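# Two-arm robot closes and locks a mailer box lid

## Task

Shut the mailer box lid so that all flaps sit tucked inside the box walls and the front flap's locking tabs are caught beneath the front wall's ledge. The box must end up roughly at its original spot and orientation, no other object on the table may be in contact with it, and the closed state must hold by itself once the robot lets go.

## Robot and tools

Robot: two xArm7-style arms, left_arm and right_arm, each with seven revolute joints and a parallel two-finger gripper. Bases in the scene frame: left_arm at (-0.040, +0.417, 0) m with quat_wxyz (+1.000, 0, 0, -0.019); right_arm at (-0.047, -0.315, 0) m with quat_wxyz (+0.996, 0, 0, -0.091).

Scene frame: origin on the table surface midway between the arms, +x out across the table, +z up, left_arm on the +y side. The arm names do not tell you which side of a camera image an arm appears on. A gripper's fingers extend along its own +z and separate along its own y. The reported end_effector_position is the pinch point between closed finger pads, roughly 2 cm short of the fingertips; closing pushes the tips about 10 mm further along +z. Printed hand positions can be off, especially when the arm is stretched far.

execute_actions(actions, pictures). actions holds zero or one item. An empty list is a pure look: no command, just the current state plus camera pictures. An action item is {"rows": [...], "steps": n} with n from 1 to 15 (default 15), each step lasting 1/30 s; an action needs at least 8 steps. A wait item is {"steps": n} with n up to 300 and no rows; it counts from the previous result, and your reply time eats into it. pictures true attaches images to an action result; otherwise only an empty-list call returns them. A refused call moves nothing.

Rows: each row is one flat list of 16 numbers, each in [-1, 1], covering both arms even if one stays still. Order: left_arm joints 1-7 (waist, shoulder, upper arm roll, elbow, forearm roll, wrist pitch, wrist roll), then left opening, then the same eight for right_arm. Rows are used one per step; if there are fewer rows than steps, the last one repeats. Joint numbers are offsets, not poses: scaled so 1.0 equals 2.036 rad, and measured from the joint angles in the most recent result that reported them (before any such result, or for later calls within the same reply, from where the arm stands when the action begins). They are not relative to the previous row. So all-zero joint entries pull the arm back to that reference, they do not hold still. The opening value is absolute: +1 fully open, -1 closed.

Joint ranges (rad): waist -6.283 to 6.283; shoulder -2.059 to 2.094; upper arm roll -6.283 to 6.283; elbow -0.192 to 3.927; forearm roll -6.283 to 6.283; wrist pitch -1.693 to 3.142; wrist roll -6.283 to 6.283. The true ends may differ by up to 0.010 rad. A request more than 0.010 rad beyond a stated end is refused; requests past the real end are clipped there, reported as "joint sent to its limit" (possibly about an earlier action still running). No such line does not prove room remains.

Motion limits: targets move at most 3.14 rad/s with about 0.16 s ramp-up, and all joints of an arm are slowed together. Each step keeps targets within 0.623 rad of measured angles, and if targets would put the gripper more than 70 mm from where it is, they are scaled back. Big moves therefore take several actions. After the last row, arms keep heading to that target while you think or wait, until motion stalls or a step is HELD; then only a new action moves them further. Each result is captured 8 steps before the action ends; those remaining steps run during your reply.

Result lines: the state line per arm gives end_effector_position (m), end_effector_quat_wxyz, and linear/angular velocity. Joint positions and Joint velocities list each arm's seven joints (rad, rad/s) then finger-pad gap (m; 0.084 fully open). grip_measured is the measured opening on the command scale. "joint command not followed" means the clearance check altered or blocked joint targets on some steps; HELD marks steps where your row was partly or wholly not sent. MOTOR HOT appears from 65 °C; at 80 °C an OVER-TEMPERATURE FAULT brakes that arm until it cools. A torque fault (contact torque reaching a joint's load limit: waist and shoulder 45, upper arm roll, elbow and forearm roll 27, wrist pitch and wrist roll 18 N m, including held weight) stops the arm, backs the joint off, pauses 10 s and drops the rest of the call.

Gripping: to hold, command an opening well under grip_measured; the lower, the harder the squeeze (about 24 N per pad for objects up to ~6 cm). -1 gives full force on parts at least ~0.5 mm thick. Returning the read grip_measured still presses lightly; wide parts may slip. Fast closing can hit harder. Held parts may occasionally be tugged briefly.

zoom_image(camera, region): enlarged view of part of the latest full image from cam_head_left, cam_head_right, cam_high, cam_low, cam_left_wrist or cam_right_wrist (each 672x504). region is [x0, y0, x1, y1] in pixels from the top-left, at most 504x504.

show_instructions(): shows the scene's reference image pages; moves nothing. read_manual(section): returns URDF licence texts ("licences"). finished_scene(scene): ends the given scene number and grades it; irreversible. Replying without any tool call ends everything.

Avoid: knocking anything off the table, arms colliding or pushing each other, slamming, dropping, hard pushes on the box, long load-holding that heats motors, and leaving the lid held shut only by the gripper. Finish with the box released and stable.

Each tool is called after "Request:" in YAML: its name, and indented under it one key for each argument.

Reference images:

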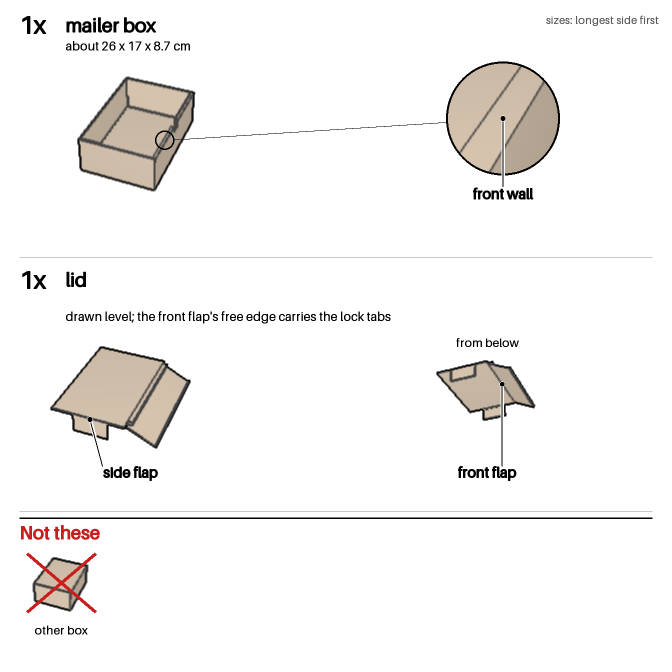

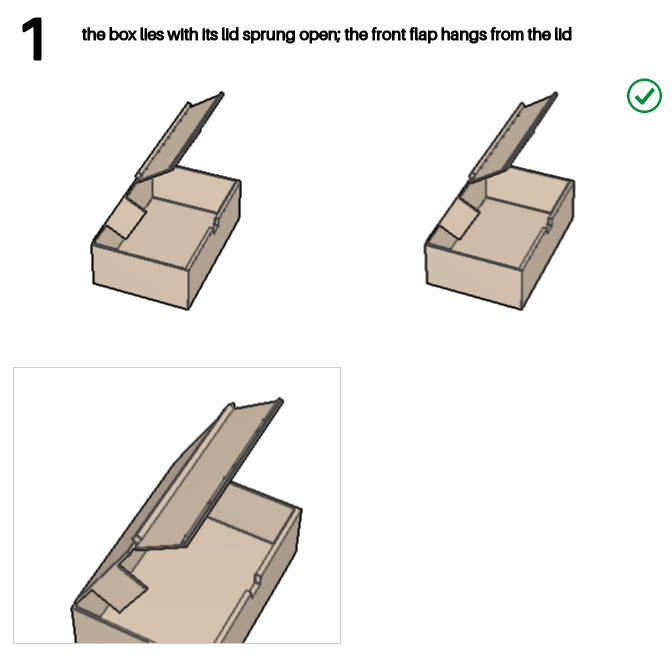

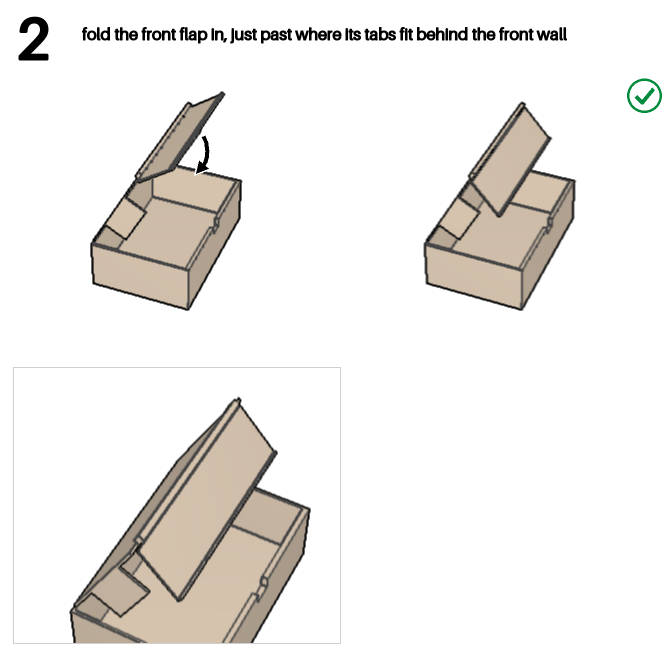

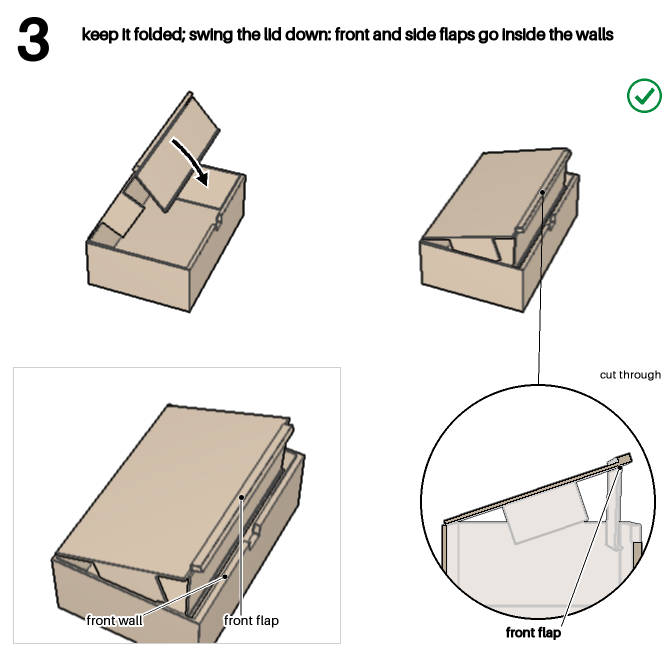

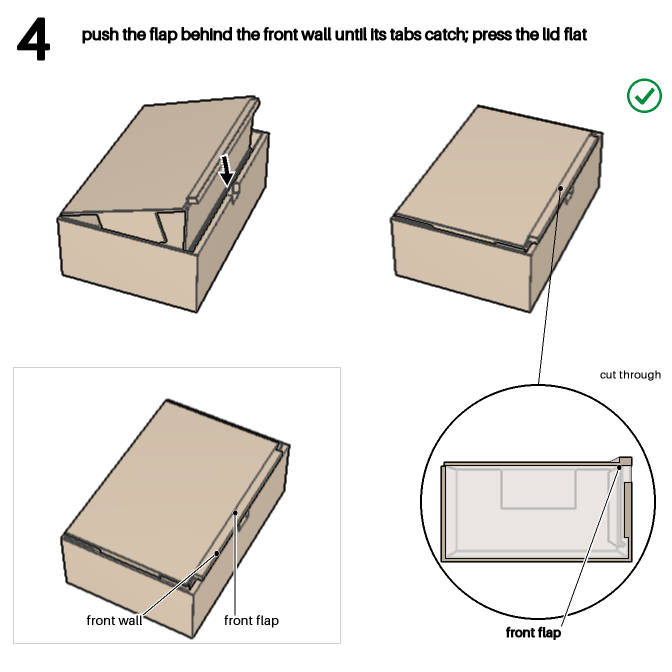

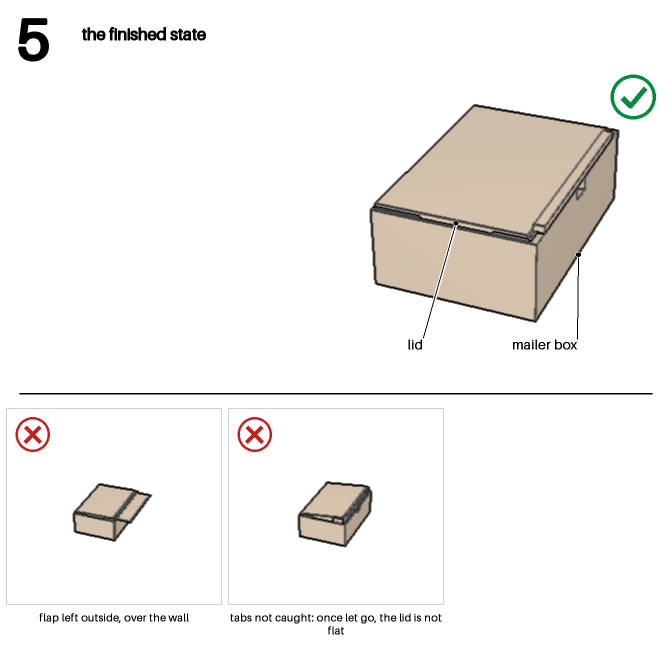

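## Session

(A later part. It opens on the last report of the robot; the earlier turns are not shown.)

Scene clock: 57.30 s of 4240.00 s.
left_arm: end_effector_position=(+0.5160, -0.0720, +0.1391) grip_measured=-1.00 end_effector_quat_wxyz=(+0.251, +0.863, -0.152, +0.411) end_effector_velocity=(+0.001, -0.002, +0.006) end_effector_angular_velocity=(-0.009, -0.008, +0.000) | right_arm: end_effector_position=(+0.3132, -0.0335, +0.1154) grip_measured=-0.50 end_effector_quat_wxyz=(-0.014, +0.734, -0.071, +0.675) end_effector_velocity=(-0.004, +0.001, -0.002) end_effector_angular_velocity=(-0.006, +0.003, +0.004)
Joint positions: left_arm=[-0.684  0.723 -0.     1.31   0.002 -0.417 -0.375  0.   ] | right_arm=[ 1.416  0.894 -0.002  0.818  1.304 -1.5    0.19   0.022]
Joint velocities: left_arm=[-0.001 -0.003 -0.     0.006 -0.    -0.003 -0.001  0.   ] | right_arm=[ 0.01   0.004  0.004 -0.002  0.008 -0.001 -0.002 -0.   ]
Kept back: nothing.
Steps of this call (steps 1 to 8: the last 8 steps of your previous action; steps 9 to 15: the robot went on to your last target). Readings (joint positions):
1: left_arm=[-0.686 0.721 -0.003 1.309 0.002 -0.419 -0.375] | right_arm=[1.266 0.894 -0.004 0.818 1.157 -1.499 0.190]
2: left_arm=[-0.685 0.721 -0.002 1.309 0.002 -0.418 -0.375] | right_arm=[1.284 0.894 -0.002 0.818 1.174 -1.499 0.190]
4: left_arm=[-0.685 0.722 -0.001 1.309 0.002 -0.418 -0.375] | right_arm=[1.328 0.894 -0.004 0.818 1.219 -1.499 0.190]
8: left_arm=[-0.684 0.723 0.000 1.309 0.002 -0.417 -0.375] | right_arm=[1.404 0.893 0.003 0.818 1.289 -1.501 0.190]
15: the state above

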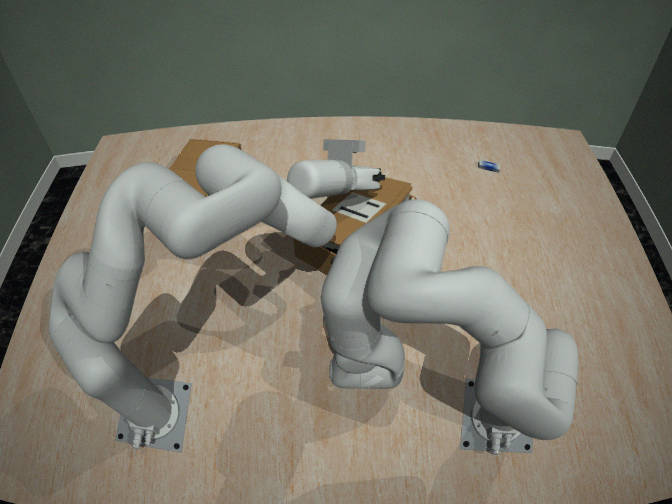

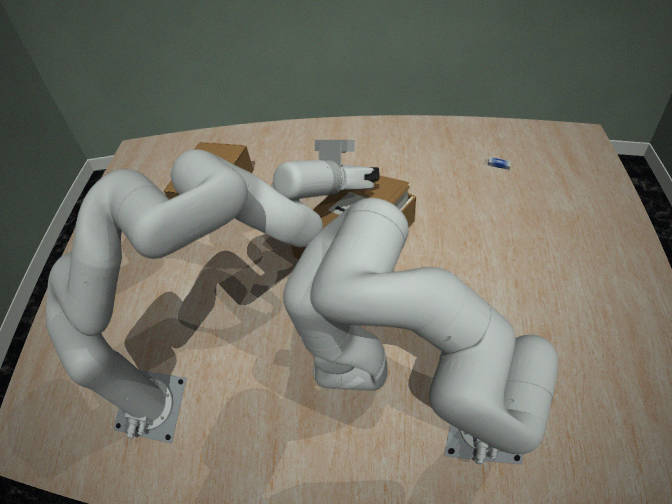

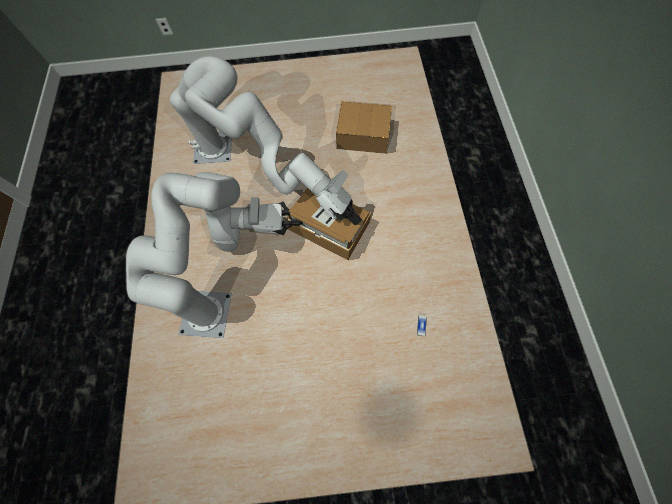

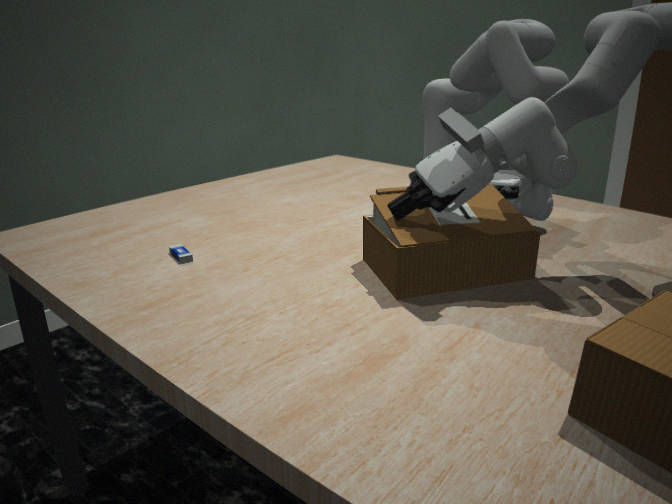

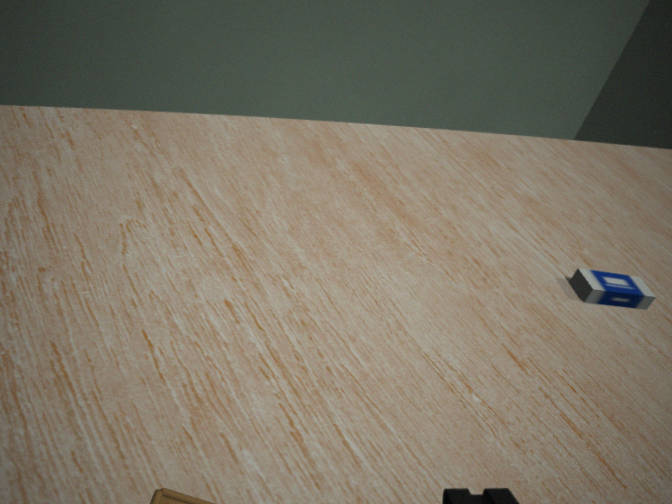

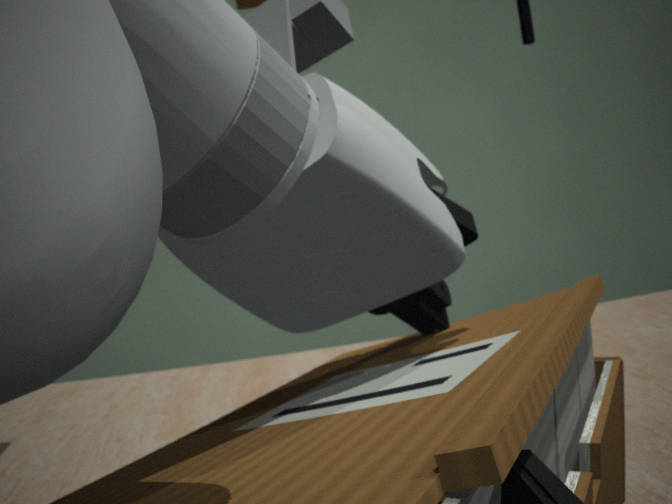

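Request:
execute_actions:
  actions:
    - {"rows":[[-0.03,-0.003,0,0,0,0,0,-1,0,0,0,0,0,0.01,0,-0.4]],"steps":15}

Request:
execute_actions:
  actions:
    - {"rows":[[0,0,0,0,0,0,0,-1,0.04,0,0,0,0.04,0,0,-0.4],[0,0,0,0,0,0,0,-1,0.04,0,0,0,0.04,0,0,-0.4],[0,0,0,0,0,0,0,-1,0.04,0,0,0,0.04,0,0,-0.4],[0,0,0,0,0,0,0,-1,0.04,0,0,0,0.04,0,0,-0.4],[0,0,0,0,0,0,0,-1,0.08,0,0,0,0.08,0,0,-0.4],[0,0,0,0,0,0,0,-1,0.08,0,0,0,0.08,0,0,-0.4],[0,0,0,0,0,0,0,-1,0.08,0,0,0,0.08,0,0,-0.4],[0,0,0,0,0,0,0,-1,0.08,0,0,0,0.08,0,0,-0.4],[0,0,0,0,0,0,0,-1,0.11,0,0,0,0.11,0,0,-0.4]],"steps":15}

Request:
execute_actions:
  actions:
    - {"steps":15}
  pictures: true

Scene clock: 58.53 s of 4240.00 s.
left_arm: end_effector_position=(+0.4880, -0.1052, +0.1473) grip_measured=-1.00 end_effector_quat_wxyz=(+0.267, +0.855, -0.176, +0.408) end_effector_velocity=(-0.084, -0.093, +0.025) end_effector_angular_velocity=(-0.041, -0.012, -0.168) | right_arm: end_effector_position=(+0.3138, -0.0338, +0.1108) grip_measured=-0.41 end_effector_quat_wxyz=(-0.013, +0.740, -0.072, +0.668) end_effector_velocity=(+0.005, -0.010, -0.008) end_effector_angular_velocity=(-0.014, +0.027, -0.021)
Joint positions: left_arm=[-0.74   0.715 -0.003  1.313  0.002 -0.419 -0.375  0.   ] | right_arm=[ 1.417  0.894 -0.001  0.818  1.304 -1.483  0.19   0.026]
Joint velocities: left_arm=[-0.136 -0.026 -0.037  0.01   0.005 -0.001  0.     0.   ] | right_arm=[-0.007  0.004 -0.009 -0.009  0.007  0.03  -0.001  0.002]
Steps of this call (steps 1 to 15: the robot went on to your last target; steps 16 to 30: nothing new was sent; steps 31 to 37: the first 7 steps of this action). Readings (joint positions):
31: left_arm=[-0.685 0.721 -0.001 1.312 0.002 -0.419 -0.375] | right_arm=[1.417 0.894 -0.001 0.818 1.305 -1.499 0.190]
32: left_arm=[-0.689 0.720 0.002 1.312 0.002 -0.418 -0.375] | right_arm=[1.417 0.894 -0.001 0.818 1.305 -1.496 0.190]
34: left_arm=[-0.712 0.718 0.005 1.312 0.001 -0.418 -0.375] | right_arm=[1.417 0.894 -0.001 0.819 1.304 -1.489 0.190]
37: the state above

Scene clock: 59.03 s of 4240.00 s.
left_arm: end_effector_position=(+0.4851, -0.1067, +0.1452) grip_measured=-1.00 end_effector_quat_wxyz=(+0.266, +0.856, -0.178, +0.406) end_effector_velocity=(+0.003, +0.008, -0.015) end_effector_angular_velocity=(+0.023, +0.018, +0.010) | right_arm: end_effector_position=(+0.2870, -0.0268, +0.1119) grip_measured=-0.41 end_effector_quat_wxyz=(-0.011, +0.739, -0.073, +0.670) end_effector_velocity=(-0.212, +0.063, +0.014) end_effector_angular_velocity=(-0.002, -0.050, +0.033)
Joint positions: left_arm=[-0.746  0.715 -0.001  1.311  0.002 -0.418 -0.375  0.   ] | right_arm=[ 1.509  0.894 -0.004  0.818  1.399 -1.479  0.19   0.026]
Joint velocities: left_arm=[ 0.004  0.012  0.007 -0.005 -0.001  0.012  0.     0.   ] | right_arm=[ 0.675 -0.005  0.017  0.001  0.654 -0.013  0.     0.001]
Steps of this call (steps 1 to 8: the last 8 steps of your previous action; steps 9 to 15: the first 7 steps of this action, its rows measured from where the robot was after step 8). Readings (joint positions):
8: left_arm=[-0.745 0.714 -0.001 1.313 0.002 -0.419 -0.375] | right_arm=[1.417 0.894 -0.001 0.818 1.304 -1.480 0.190]
9: left_arm=[-0.745 0.714 -0.001 1.313 0.002 -0.419 -0.375] | right_arm=[1.417 0.894 -0.001 0.818 1.304 -1.480 0.190]
10: left_arm=[-0.745 0.714 -0.001 1.313 0.002 -0.419 -0.375] | right_arm=[1.422 0.894 -0.003 0.819 1.311 -1.479 0.190]
12: left_arm=[-0.746 0.714 -0.001 1.311 0.002 -0.419 -0.375] | right_arm=[1.452 0.894 -0.007 0.818 1.344 -1.478 0.190]
15: the state above

Scene clock: 59.53 s of 4240.00 s.
left_arm: end_effector_position=(+0.4860, -0.1065, +0.1462) grip_measured=-1.00 end_effector_quat_wxyz=(+0.266, +0.855, -0.178, +0.407) end_effector_velocity=(+0.000, -0.001, +0.003) end_effector_angular_velocity=(-0.006, -0.003, +0.000) | right_arm: end_effector_position=(+0.2456, -0.0180, +0.1147) grip_measured=-0.42 end_effector_quat_wxyz=(-0.013, +0.736, -0.071, +0.674) end_effector_velocity=(-0.002, -0.001, -0.001) end_effector_angular_velocity=(-0.004, +0.002, -0.001)
Joint positions: left_arm=[-0.745  0.715 -0.001  1.312  0.002 -0.419 -0.375  0.   ] | right_arm=[ 1.64   0.894 -0.002  0.818  1.527 -1.48   0.19   0.026]
Joint velocities: left_arm=[ 0.001 -0.002 -0.002  0.002 -0.001 -0.002 -0.     0.   ] | right_arm=[ 0.005  0.003  0.001  0.     0.007  0.001 -0.001  0.   ]
Kept back: nothing.
Steps of this call (steps 1 to 8: the last 8 steps of your previous action; steps 9 to 15: the robot went on to your last target). Readings (joint positions):
1: left_arm=[-0.745 0.716 -0.001 1.310 0.002 -0.417 -0.375] | right_arm=[1.531 0.894 -0.002 0.818 1.419 -1.479 0.190]
2: left_arm=[-0.745 0.717 -0.001 1.309 0.002 -0.416 -0.375] | right_arm=[1.550 0.894 0.001 0.819 1.436 -1.481 0.190]
4: left_arm=[-0.745 0.719 -0.001 1.307 0.002 -0.415 -0.375] | right_arm=[1.588 0.893 0.001 0.820 1.472 -1.482 0.190]
8: left_arm=[-0.745 0.718 -0.001 1.310 0.002 -0.417 -0.375] | right_arm=[1.633 0.893 0.002 0.819 1.517 -1.482 0.190]
15: the state above

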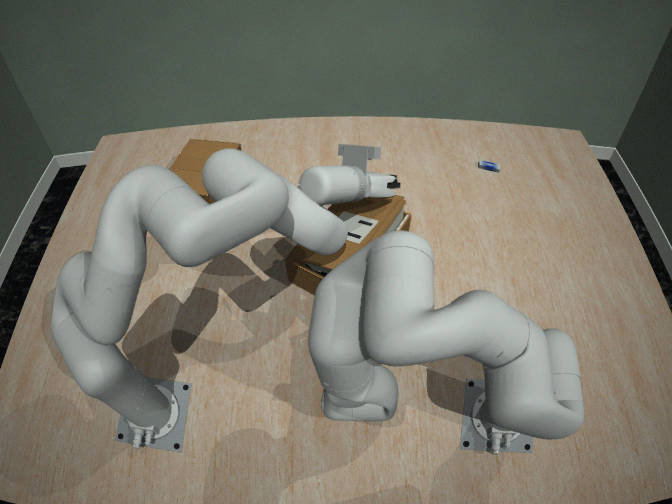

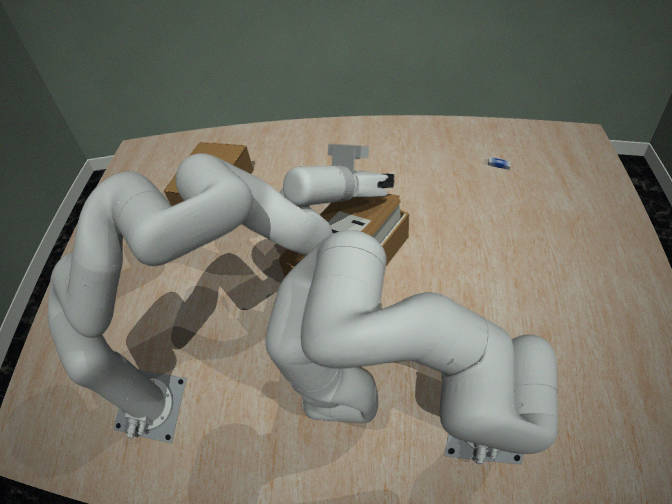

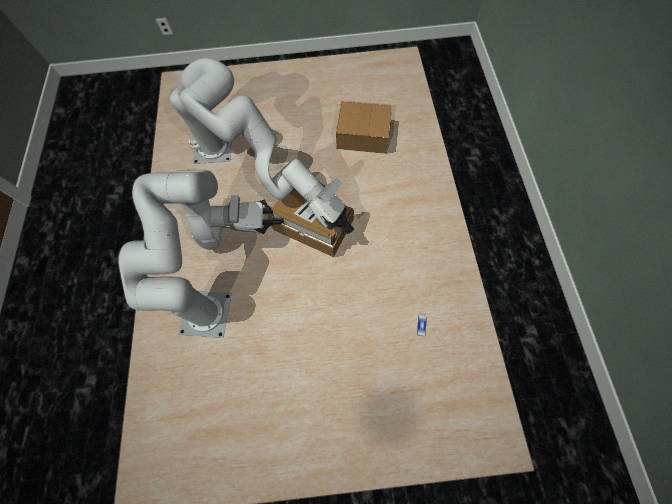

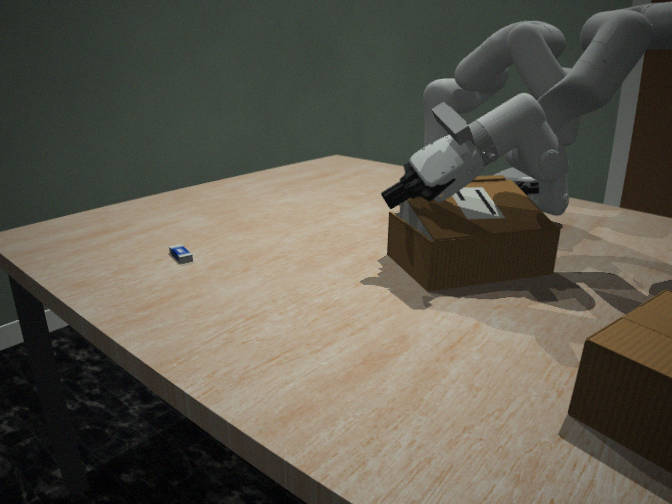

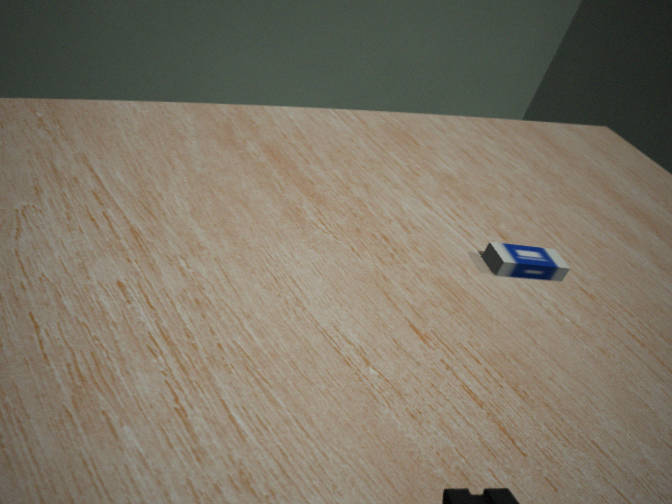

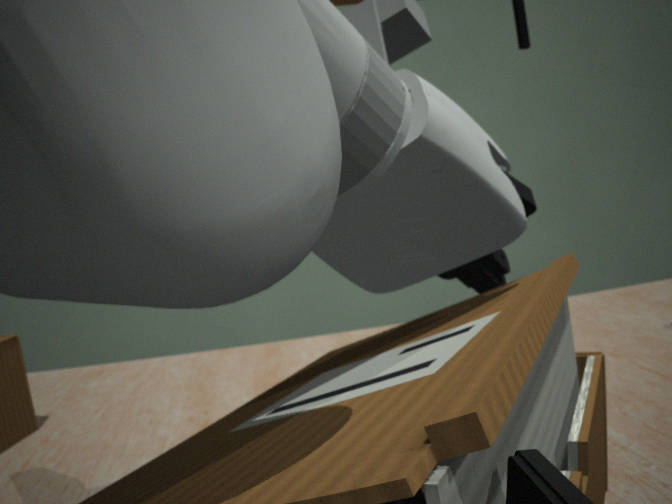

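Request:
execute_actions:
  actions:
    - {"rows":[[0,-0.08,0,0,0,0,0,-1,0,0,0,0,0,0,0,-0.45],[0,-0.08,0,0,0,0,0,-1,0,0,0,0,0,0,0,-0.45],[0,-0.08,0,0,0,0,0,-1,0,0,0,0,0,0,0,-0.45],[0,-0.08,0,0,0,0,0,-1,0,0,0,0,0,0,0,-0.45],[0,-0.08,0,0,0,0,0,-1,0,0,0,0,0,0,0,-0.45],[0,-0.08,0,0,0,0,0,-1,0,0,0,0,0,0,0,-0.45],[-0.031,-0.385,0,-0.384,0,0.179,-0.587,1,0,0,0,0,0,0,0,-0.45]],"steps":15}

Request:
execute_actions:
  actions:
    - {"steps":30}
  pictures: true

Scene clock: 61.10 s of 4240.00 s.
left_arm: end_effector_position=(+0.4926, -0.1131, +0.2279) grip_measured=-0.88 end_effector_quat_wxyz=(+0.292, +0.828, -0.172, +0.447) end_effector_velocity=(+0.013, -0.019, +0.476) end_effector_angular_velocity=(-0.478, -0.387, +0.026) | right_arm: end_effector_position=(+0.2455, -0.0179, +0.1146) grip_measured=-0.47 end_effector_quat_wxyz=(-0.013, +0.736, -0.071, +0.674) end_effector_velocity=(+0.001, -0.001, -0.001) end_effector_angular_velocity=(+0.000, +0.002, -0.003)
Joint positions: left_arm=[-0.745  0.608 -0.001  1.315  0.002 -0.419 -0.375  0.005] | right_arm=[ 1.64   0.894 -0.002  0.818  1.527 -1.48   0.19   0.024]
Joint velocities: left_arm=[-0.005 -0.647 -0.001 -0.006  0.001  0.029 -0.074  0.218] | right_arm=[-0.003  0.    -0.001  0.    -0.001  0.003  0.    -0.001]
Steps of this call (steps 1 to 15: the robot went on to your last target; steps 16 to 40: nothing new was sent; steps 41 to 47: the first 7 steps of this action). Readings (joint positions):
41: left_arm=[-0.745 0.714 -0.001 1.313 0.002 -0.419 -0.375] | right_arm=[1.640 0.894 -0.001 0.818 1.528 -1.480 0.190]
42: left_arm=[-0.745 0.710 -0.001 1.311 0.002 -0.418 -0.375] | right_arm=[1.640 0.894 -0.001 0.818 1.528 -1.480 0.190]
44: left_arm=[-0.745 0.676 -0.001 1.306 0.002 -0.417 -0.375] | right_arm=[1.640 0.894 -0.001 0.818 1.527 -1.480 0.190]
47: the state above

Scene clock: 62.10 s of 4240.00 s.
left_arm: end_effector_position=(+0.2939, +0.0403, +0.1707) grip_measured=+1.00 end_effector_quat_wxyz=(+0.300, +0.886, +0.333, +0.115) end_effector_velocity=(-0.004, +0.004, -0.003) end_effector_angular_velocity=(-0.003, +0.020, +0.020) | right_arm: end_effector_position=(+0.2456, -0.0180, +0.1147) grip_measured=-0.47 end_effector_quat_wxyz=(-0.013, +0.736, -0.071, +0.674) end_effector_velocity=(-0.000, +0.000, +0.001) end_effector_angular_velocity=(+0.002, -0.001, -0.000)
Joint positions: left_arm=[-0.808 -0.067 -0.001  0.533  0.002 -0.055 -1.567  0.084] | right_arm=[ 1.64   0.894 -0.002  0.818  1.527 -1.48   0.19   0.024]
Joint velocities: left_arm=[-0.002 -0.009  0.    -0.014 -0.     0.005 -0.027  0.   ] | right_arm=[ 0.    -0.001 -0.     0.     0.001 -0.001  0.    -0.   ]
Kept back: nothing.
Steps of this call (steps 1 to 8: the last 8 steps of your previous action; steps 9 to 30: the robot went on to your last target). Readings (joint positions):
1: left_arm=[-0.746 0.584 -0.001 1.309 0.002 -0.415 -0.383] | right_arm=[1.640 0.894 -0.002 0.818 1.527 -1.480 0.190]
2: left_arm=[-0.747 0.551 0.000 1.290 0.002 -0.403 -0.403] | right_arm=[1.640 0.894 -0.002 0.818 1.527 -1.480 0.190]
4: left_arm=[-0.755 0.464 0.001 1.207 0.002 -0.355 -0.487] | right_arm=[1.640 0.894 -0.002 0.818 1.527 -1.480 0.190]
8: left_arm=[-0.773 0.302 -0.002 1.019 0.002 -0.263 -0.674] | right_arm=[1.640 0.894 -0.002 0.818 1.527 -1.480 0.190]
30: the state above

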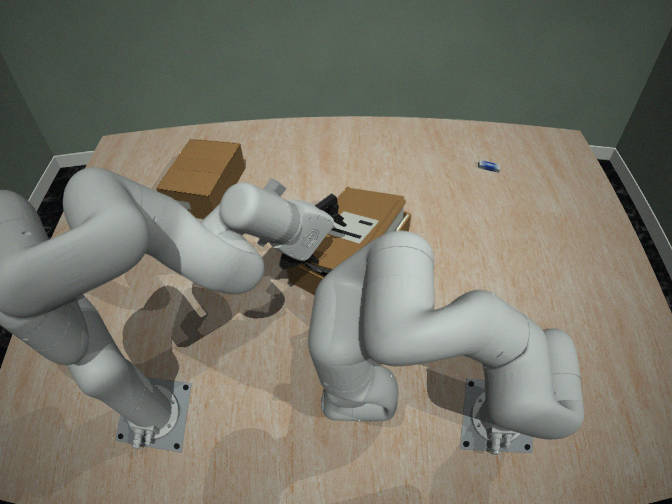

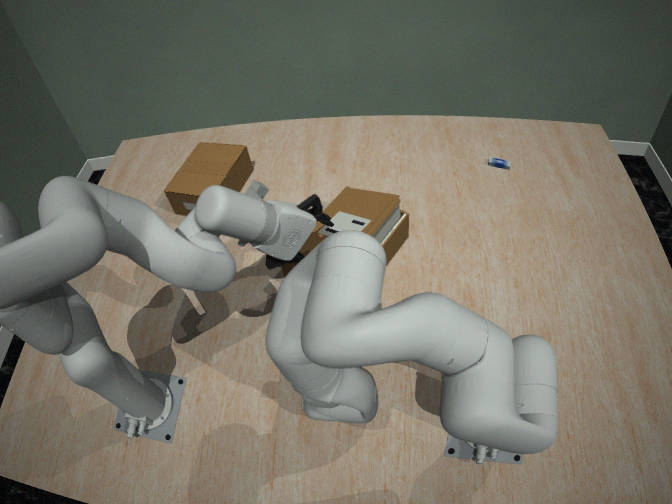

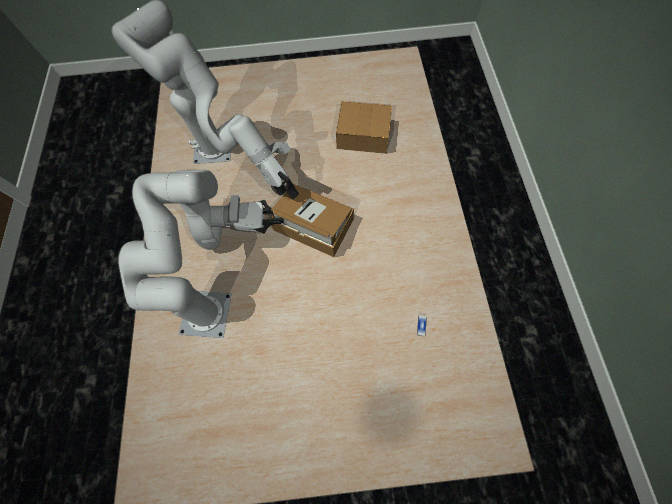

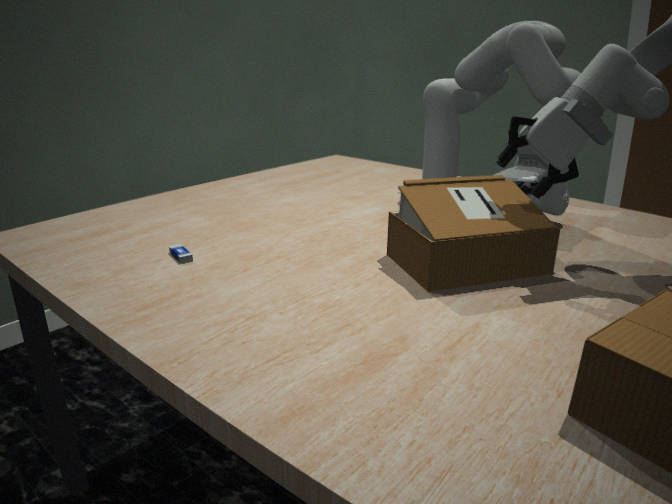

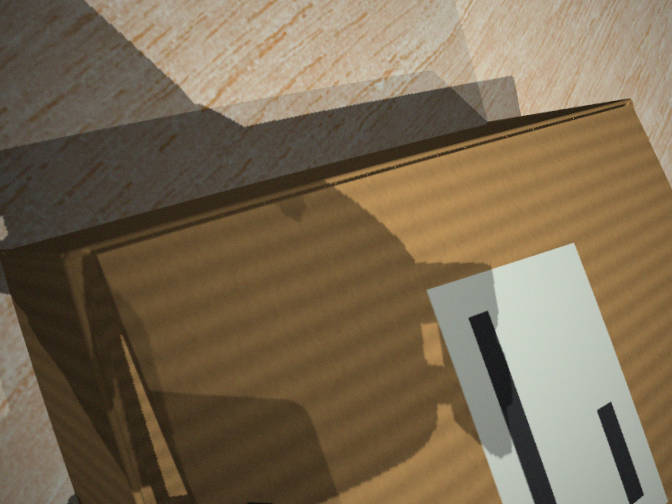

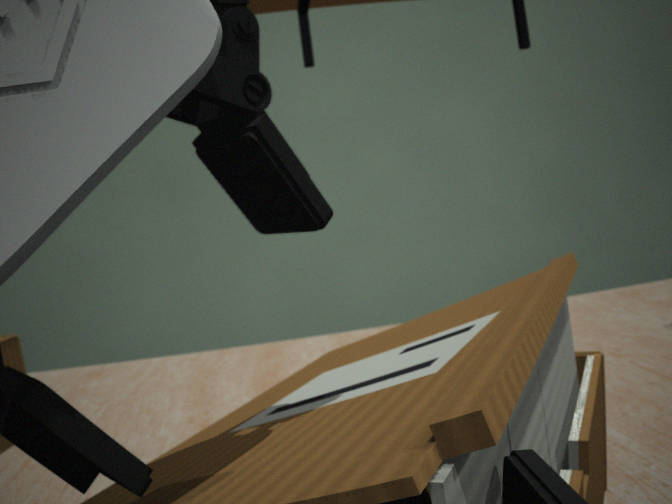

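Request:
execute_actions:
  actions:
    - {"rows":[[0,0.055,0,-0.01,0,0,0,1,0,0,0,0,0,0,0,-0.45]],"steps":15}

Request:
execute_actions:
  actions:
    - {"steps":12}
  pictures: true

Scene clock: 62.53 s of 4240.00 s.
left_arm: end_effector_position=(+0.2792, +0.0571, +0.1110) grip_measured=+1.00 end_effector_quat_wxyz=(+0.245, +0.903, +0.340, +0.094) end_effector_velocity=(-0.038, +0.049, -0.144) end_effector_angular_velocity=(+0.208, +0.186, +0.011) | right_arm: end_effector_position=(+0.2456, -0.0180, +0.1146) grip_measured=-0.47 end_effector_quat_wxyz=(-0.013, +0.736, -0.071, +0.674) end_effector_velocity=(-0.000, -0.001, -0.014) end_effector_angular_velocity=(-0.005, +0.049, +0.001)
Joint positions: left_arm=[-0.808  0.033 -0.     0.51   0.002 -0.053 -1.568  0.084] | right_arm=[ 1.639  0.894 -0.002  0.818  1.527 -1.48   0.19   0.024]
Joint velocities: left_arm=[ 0.003  0.26   0.006 -0.067 -0.003 -0.047 -0.     0.   ] | right_arm=[-0.003  0.003  0.011 -0.004 -0.     0.04  -0.003 -0.001]
Steps of this call (steps 1 to 6: the robot went on to your last target; steps 7 to 13: the first 7 steps of this action). Readings (joint positions):
7: left_arm=[-0.808 -0.068 -0.001 0.531 0.002 -0.054 -1.569] | right_arm=[1.640 0.894 -0.002 0.818 1.527 -1.480 0.190]
8: left_arm=[-0.808 -0.063 -0.001 0.531 0.002 -0.055 -1.569] | right_arm=[1.640 0.894 -0.002 0.818 1.527 -1.480 0.190]
10: left_arm=[-0.808 -0.023 -0.001 0.528 0.002 -0.056 -1.568] | right_arm=[1.640 0.894 -0.002 0.818 1.527 -1.480 0.190]
13: the state above

Scene clock: 62.93 s of 4240.00 s.
left_arm: end_effector_position=(+0.2798, +0.0564, +0.1088) grip_measured=+1.00 end_effector_quat_wxyz=(+0.244, +0.903, +0.340, +0.093) end_effector_velocity=(-0.001, +0.001, -0.002) end_effector_angular_velocity=(+0.004, +0.004, +0.001) | right_arm: end_effector_position=(+0.2457, -0.0185, +0.1139) grip_measured=-0.47 end_effector_quat_wxyz=(-0.012, +0.736, -0.071, +0.673) end_effector_velocity=(-0.000, +0.001, +0.000) end_effector_angular_velocity=(-0.000, -0.001, +0.002)
Joint positions: left_arm=[-0.808  0.042 -0.     0.514  0.002 -0.056 -1.567  0.084] | right_arm=[ 1.639  0.894 -0.002  0.818  1.527 -1.479  0.19   0.023]
Joint velocities: left_arm=[ 0.001  0.004 -0.001 -0.001 -0.001  0.001 -0.     0.   ] | right_arm=[ 0.001  0.001  0.     0.001 -0.    -0.001 -0.    -0.   ]
Kept back: nothing.
Steps of this call (steps 1 to 8: the last 8 steps of your previous action; steps 9 to 12: the robot went on to your last target). Readings (joint positions):
1: left_arm=[-0.808 0.038 -0.000 0.511 0.002 -0.055 -1.568] | right_arm=[1.639 0.894 -0.001 0.818 1.527 -1.478 0.190]
2: left_arm=[-0.808 0.039 -0.000 0.513 0.002 -0.056 -1.567] | right_arm=[1.639 0.895 -0.001 0.817 1.527 -1.478 0.190]
4: left_arm=[-0.808 0.041 -0.000 0.514 0.002 -0.056 -1.567] | right_arm=[1.639 0.895 -0.002 0.817 1.527 -1.478 0.190]
8: left_arm=[-0.808 0.042 -0.000 0.514 0.002 -0.056 -1.567] | right_arm=[1.639 0.894 -0.002 0.818 1.527 -1.479 0.190]
12: the state above

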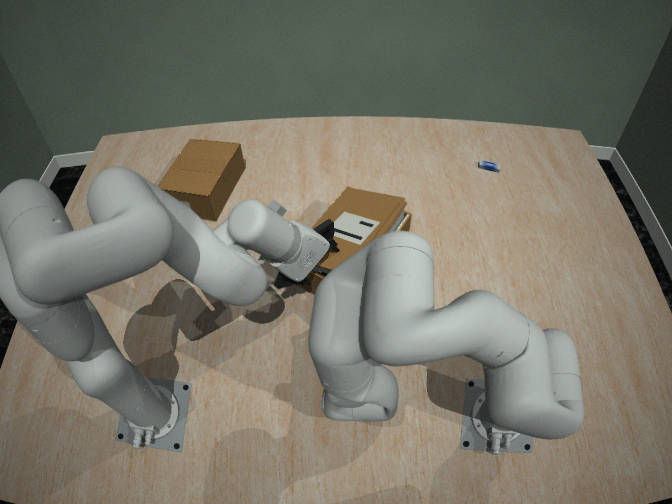

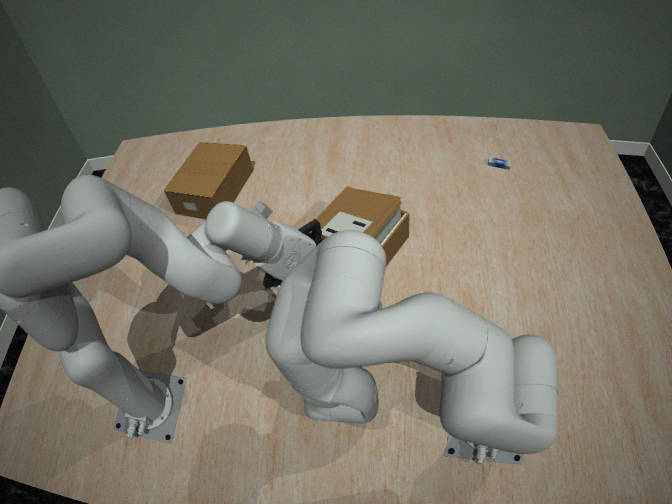

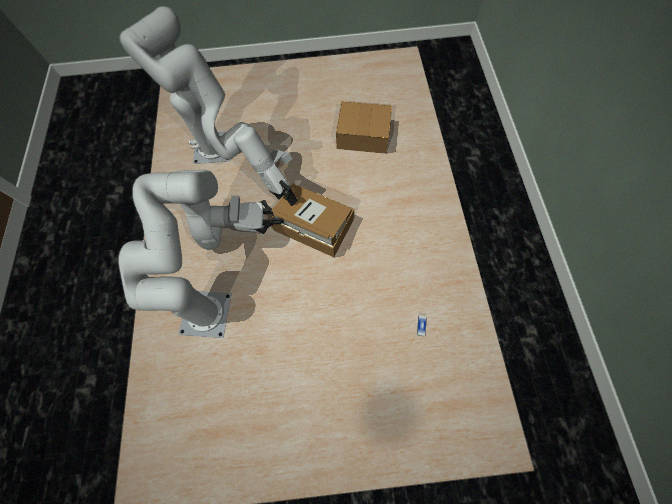

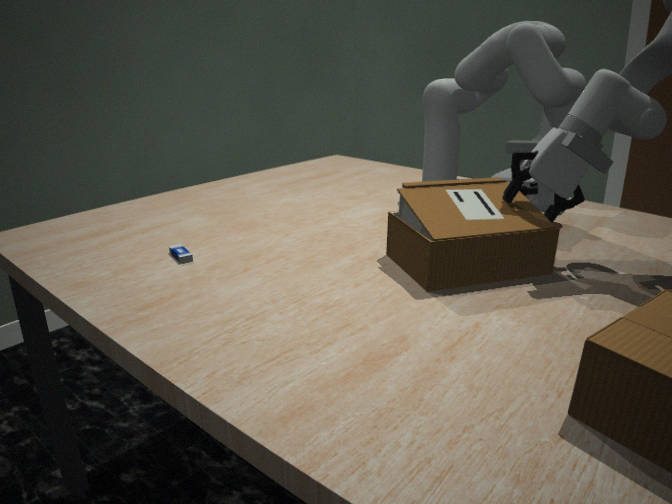

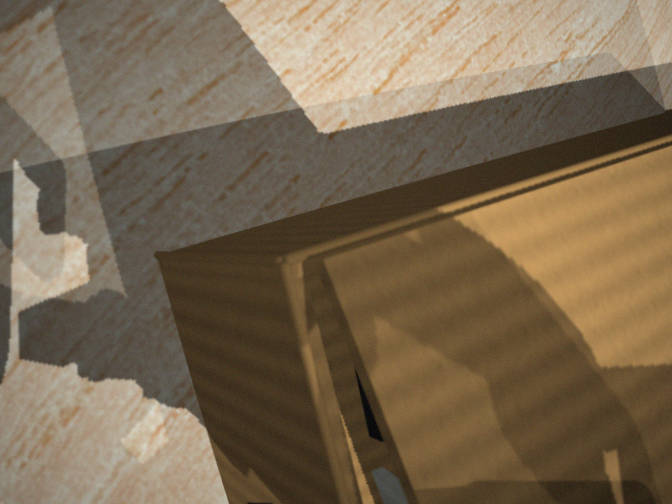

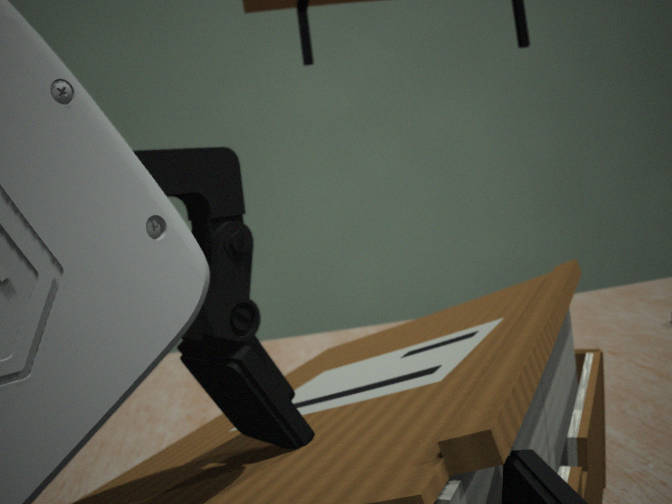

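Request:
execute_actions:
  actions:
    - {"rows":[[0,0,0,0,0,0,0,1,0.04,0,0,0,0.04,0.01,0,-0.3],[0,0,0,0,0,0,0,1,0.04,0,0,0,0.04,0.01,0,-0.3],[0,0,0,0,0,0,0,1,0.04,0,0,0,0.04,0.01,0,-0.3],[0,0,0,0,0,0,0,1,0.04,0,0,0,0.04,0.01,0,-0.3],[0,0,0,0,0,0,0,1,0.08,0,0,0,0.08,0.012,0,-0.3],[0,0,0,0,0,0,0,1,0.08,0,0,0,0.08,0.012,0,-0.3],[0,0,0,0,0,0,0,1,0.08,0,0,0,0.08,0.012,0,-0.3],[0,0,0,0,0,0,0,1,0.08,0,0,0,0.08,0.012,0,-0.3],[0,0,0,0,0,0,0,1,0.13,0,0,0,0.13,0.015,0,-0.3]],"steps":15}

Request:
execute_actions:
  actions:
    - {"steps":15}
  pictures: true

Scene clock: 63.73 s of 4240.00 s.
left_arm: end_effector_position=(+0.2781, +0.0575, +0.1062) grip_measured=+1.00 end_effector_quat_wxyz=(+0.241, +0.905, +0.340, +0.092) end_effector_velocity=(-0.003, +0.000, -0.005) end_effector_angular_velocity=(+0.011, +0.010, -0.004) | right_arm: end_effector_position=(+0.2169, -0.0160, +0.1122) grip_measured=-0.32 end_effector_quat_wxyz=(-0.013, +0.739, -0.072, +0.670) end_effector_velocity=(-0.205, +0.007, +0.004) end_effector_angular_velocity=(+0.017, -0.006, +0.003)
Joint positions: left_arm=[-0.808  0.045 -0.001  0.512  0.002 -0.054 -1.567  0.084] | right_arm=[ 1.733  0.893 -0.002  0.819  1.621 -1.463  0.19   0.03 ]
Joint velocities: left_arm=[-0.001  0.009 -0.003  0.001 -0.     0.007 -0.     0.   ] | right_arm=[ 0.665 -0.008 -0.009  0.004  0.655  0.05   0.001  0.004]
Steps of this call (steps 1 to 17: the robot went on to your last target; steps 18 to 24: the first 7 steps of this action). Readings (joint positions):
18: left_arm=[-0.808 0.044 -0.000 0.514 0.002 -0.056 -1.567] | right_arm=[1.640 0.894 -0.001 0.818 1.528 -1.479 0.190]
19: left_arm=[-0.808 0.043 -0.000 0.513 0.002 -0.056 -1.567] | right_arm=[1.645 0.894 -0.003 0.818 1.535 -1.477 0.190]
21: left_arm=[-0.808 0.043 -0.000 0.513 0.002 -0.055 -1.567] | right_arm=[1.677 0.894 -0.005 0.818 1.567 -1.470 0.190]
24: the state above

Scene clock: 64.23 s of 4240.00 s.
left_arm: end_effector_position=(+0.2795, +0.0568, +0.1081) grip_measured=+1.00 end_effector_quat_wxyz=(+0.243, +0.904, +0.340, +0.093) end_effector_velocity=(+0.002, -0.002, +0.004) end_effector_angular_velocity=(-0.009, -0.008, +0.002) | right_arm: end_effector_position=(+0.1645, -0.0206, +0.1117) grip_measured=-0.32 end_effector_quat_wxyz=(-0.012, +0.739, -0.073, +0.670) end_effector_velocity=(-0.004, -0.001, -0.002) end_effector_angular_velocity=(-0.002, +0.006, +0.002)
Joint positions: left_arm=[-0.808  0.043 -0.     0.514  0.002 -0.056 -1.567  0.084] | right_arm=[ 1.902  0.894 -0.003  0.818  1.791 -1.449  0.19   0.03 ]
Joint velocities: left_arm=[-0.    -0.005  0.001  0.004 -0.001 -0.004 -0.001  0.   ] | right_arm=[ 0.008  0.002  0.005 -0.     0.01   0.003 -0.    -0.   ]
Kept back: nothing.
Steps of this call (steps 1 to 8: the last 8 steps of your previous action; steps 9 to 15: the robot went on to your last target). Readings (joint positions):
1: left_arm=[-0.808 0.045 -0.001 0.512 0.002 -0.054 -1.567] | right_arm=[1.755 0.893 -0.002 0.819 1.642 -1.461 0.190]
2: left_arm=[-0.808 0.045 -0.001 0.511 0.002 -0.054 -1.567] | right_arm=[1.774 0.892 -0.000 0.820 1.659 -1.461 0.190]
4: left_arm=[-0.808 0.047 -0.001 0.509 0.002 -0.052 -1.567] | right_arm=[1.817 0.892 -0.003 0.820 1.704 -1.458 0.190]
8: left_arm=[-0.808 0.046 -0.000 0.511 0.002 -0.053 -1.567] | right_arm=[1.891 0.893 0.001 0.819 1.775 -1.452 0.190]
15: the state above

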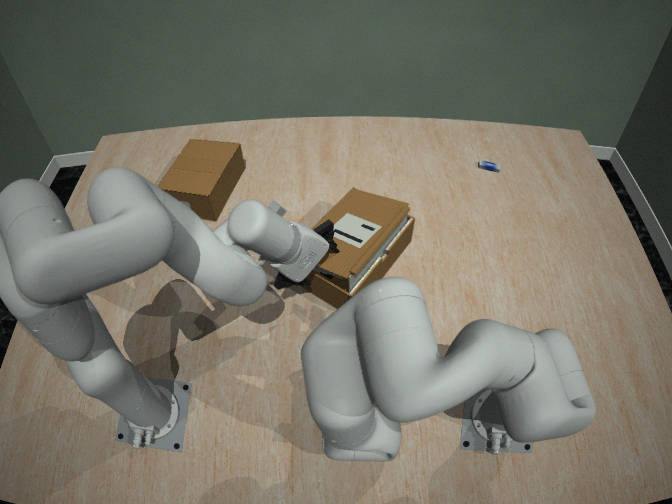

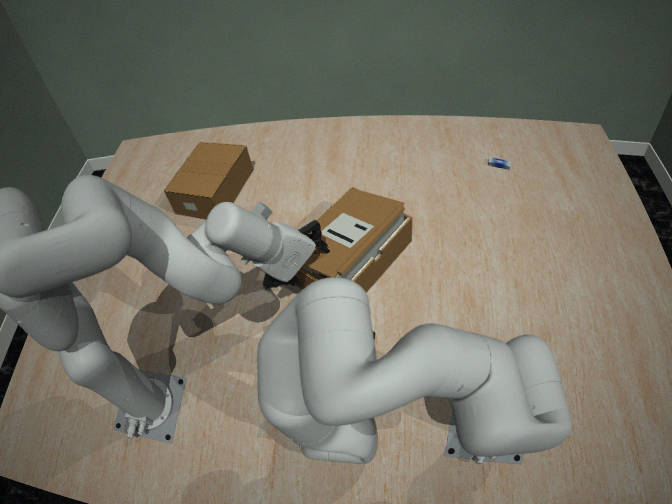

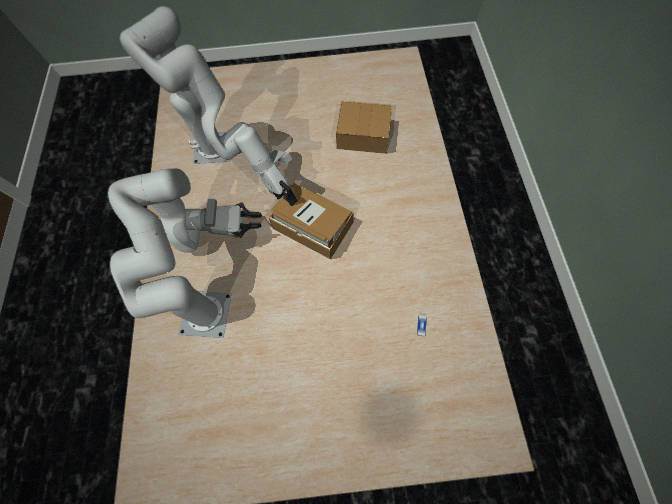

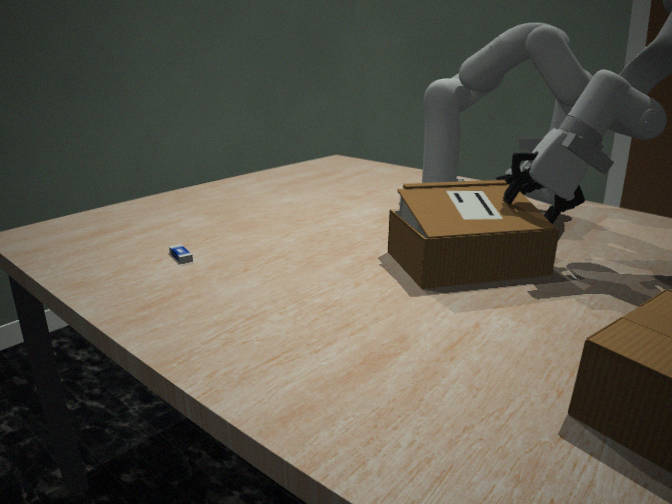

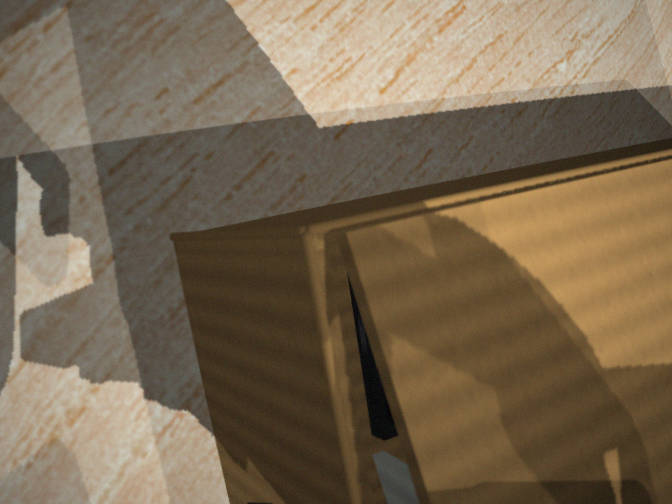

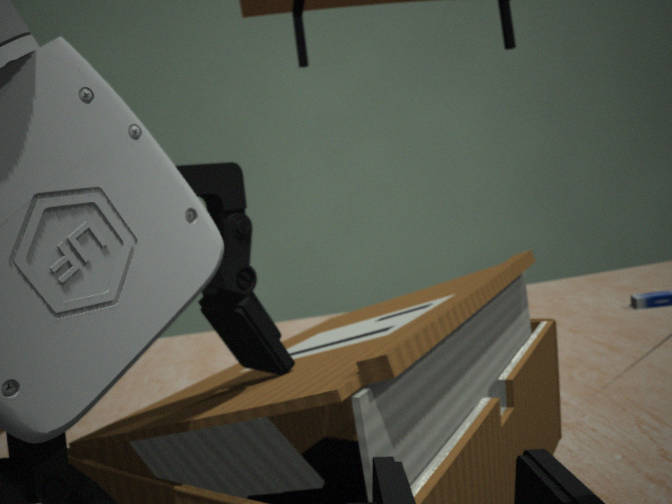

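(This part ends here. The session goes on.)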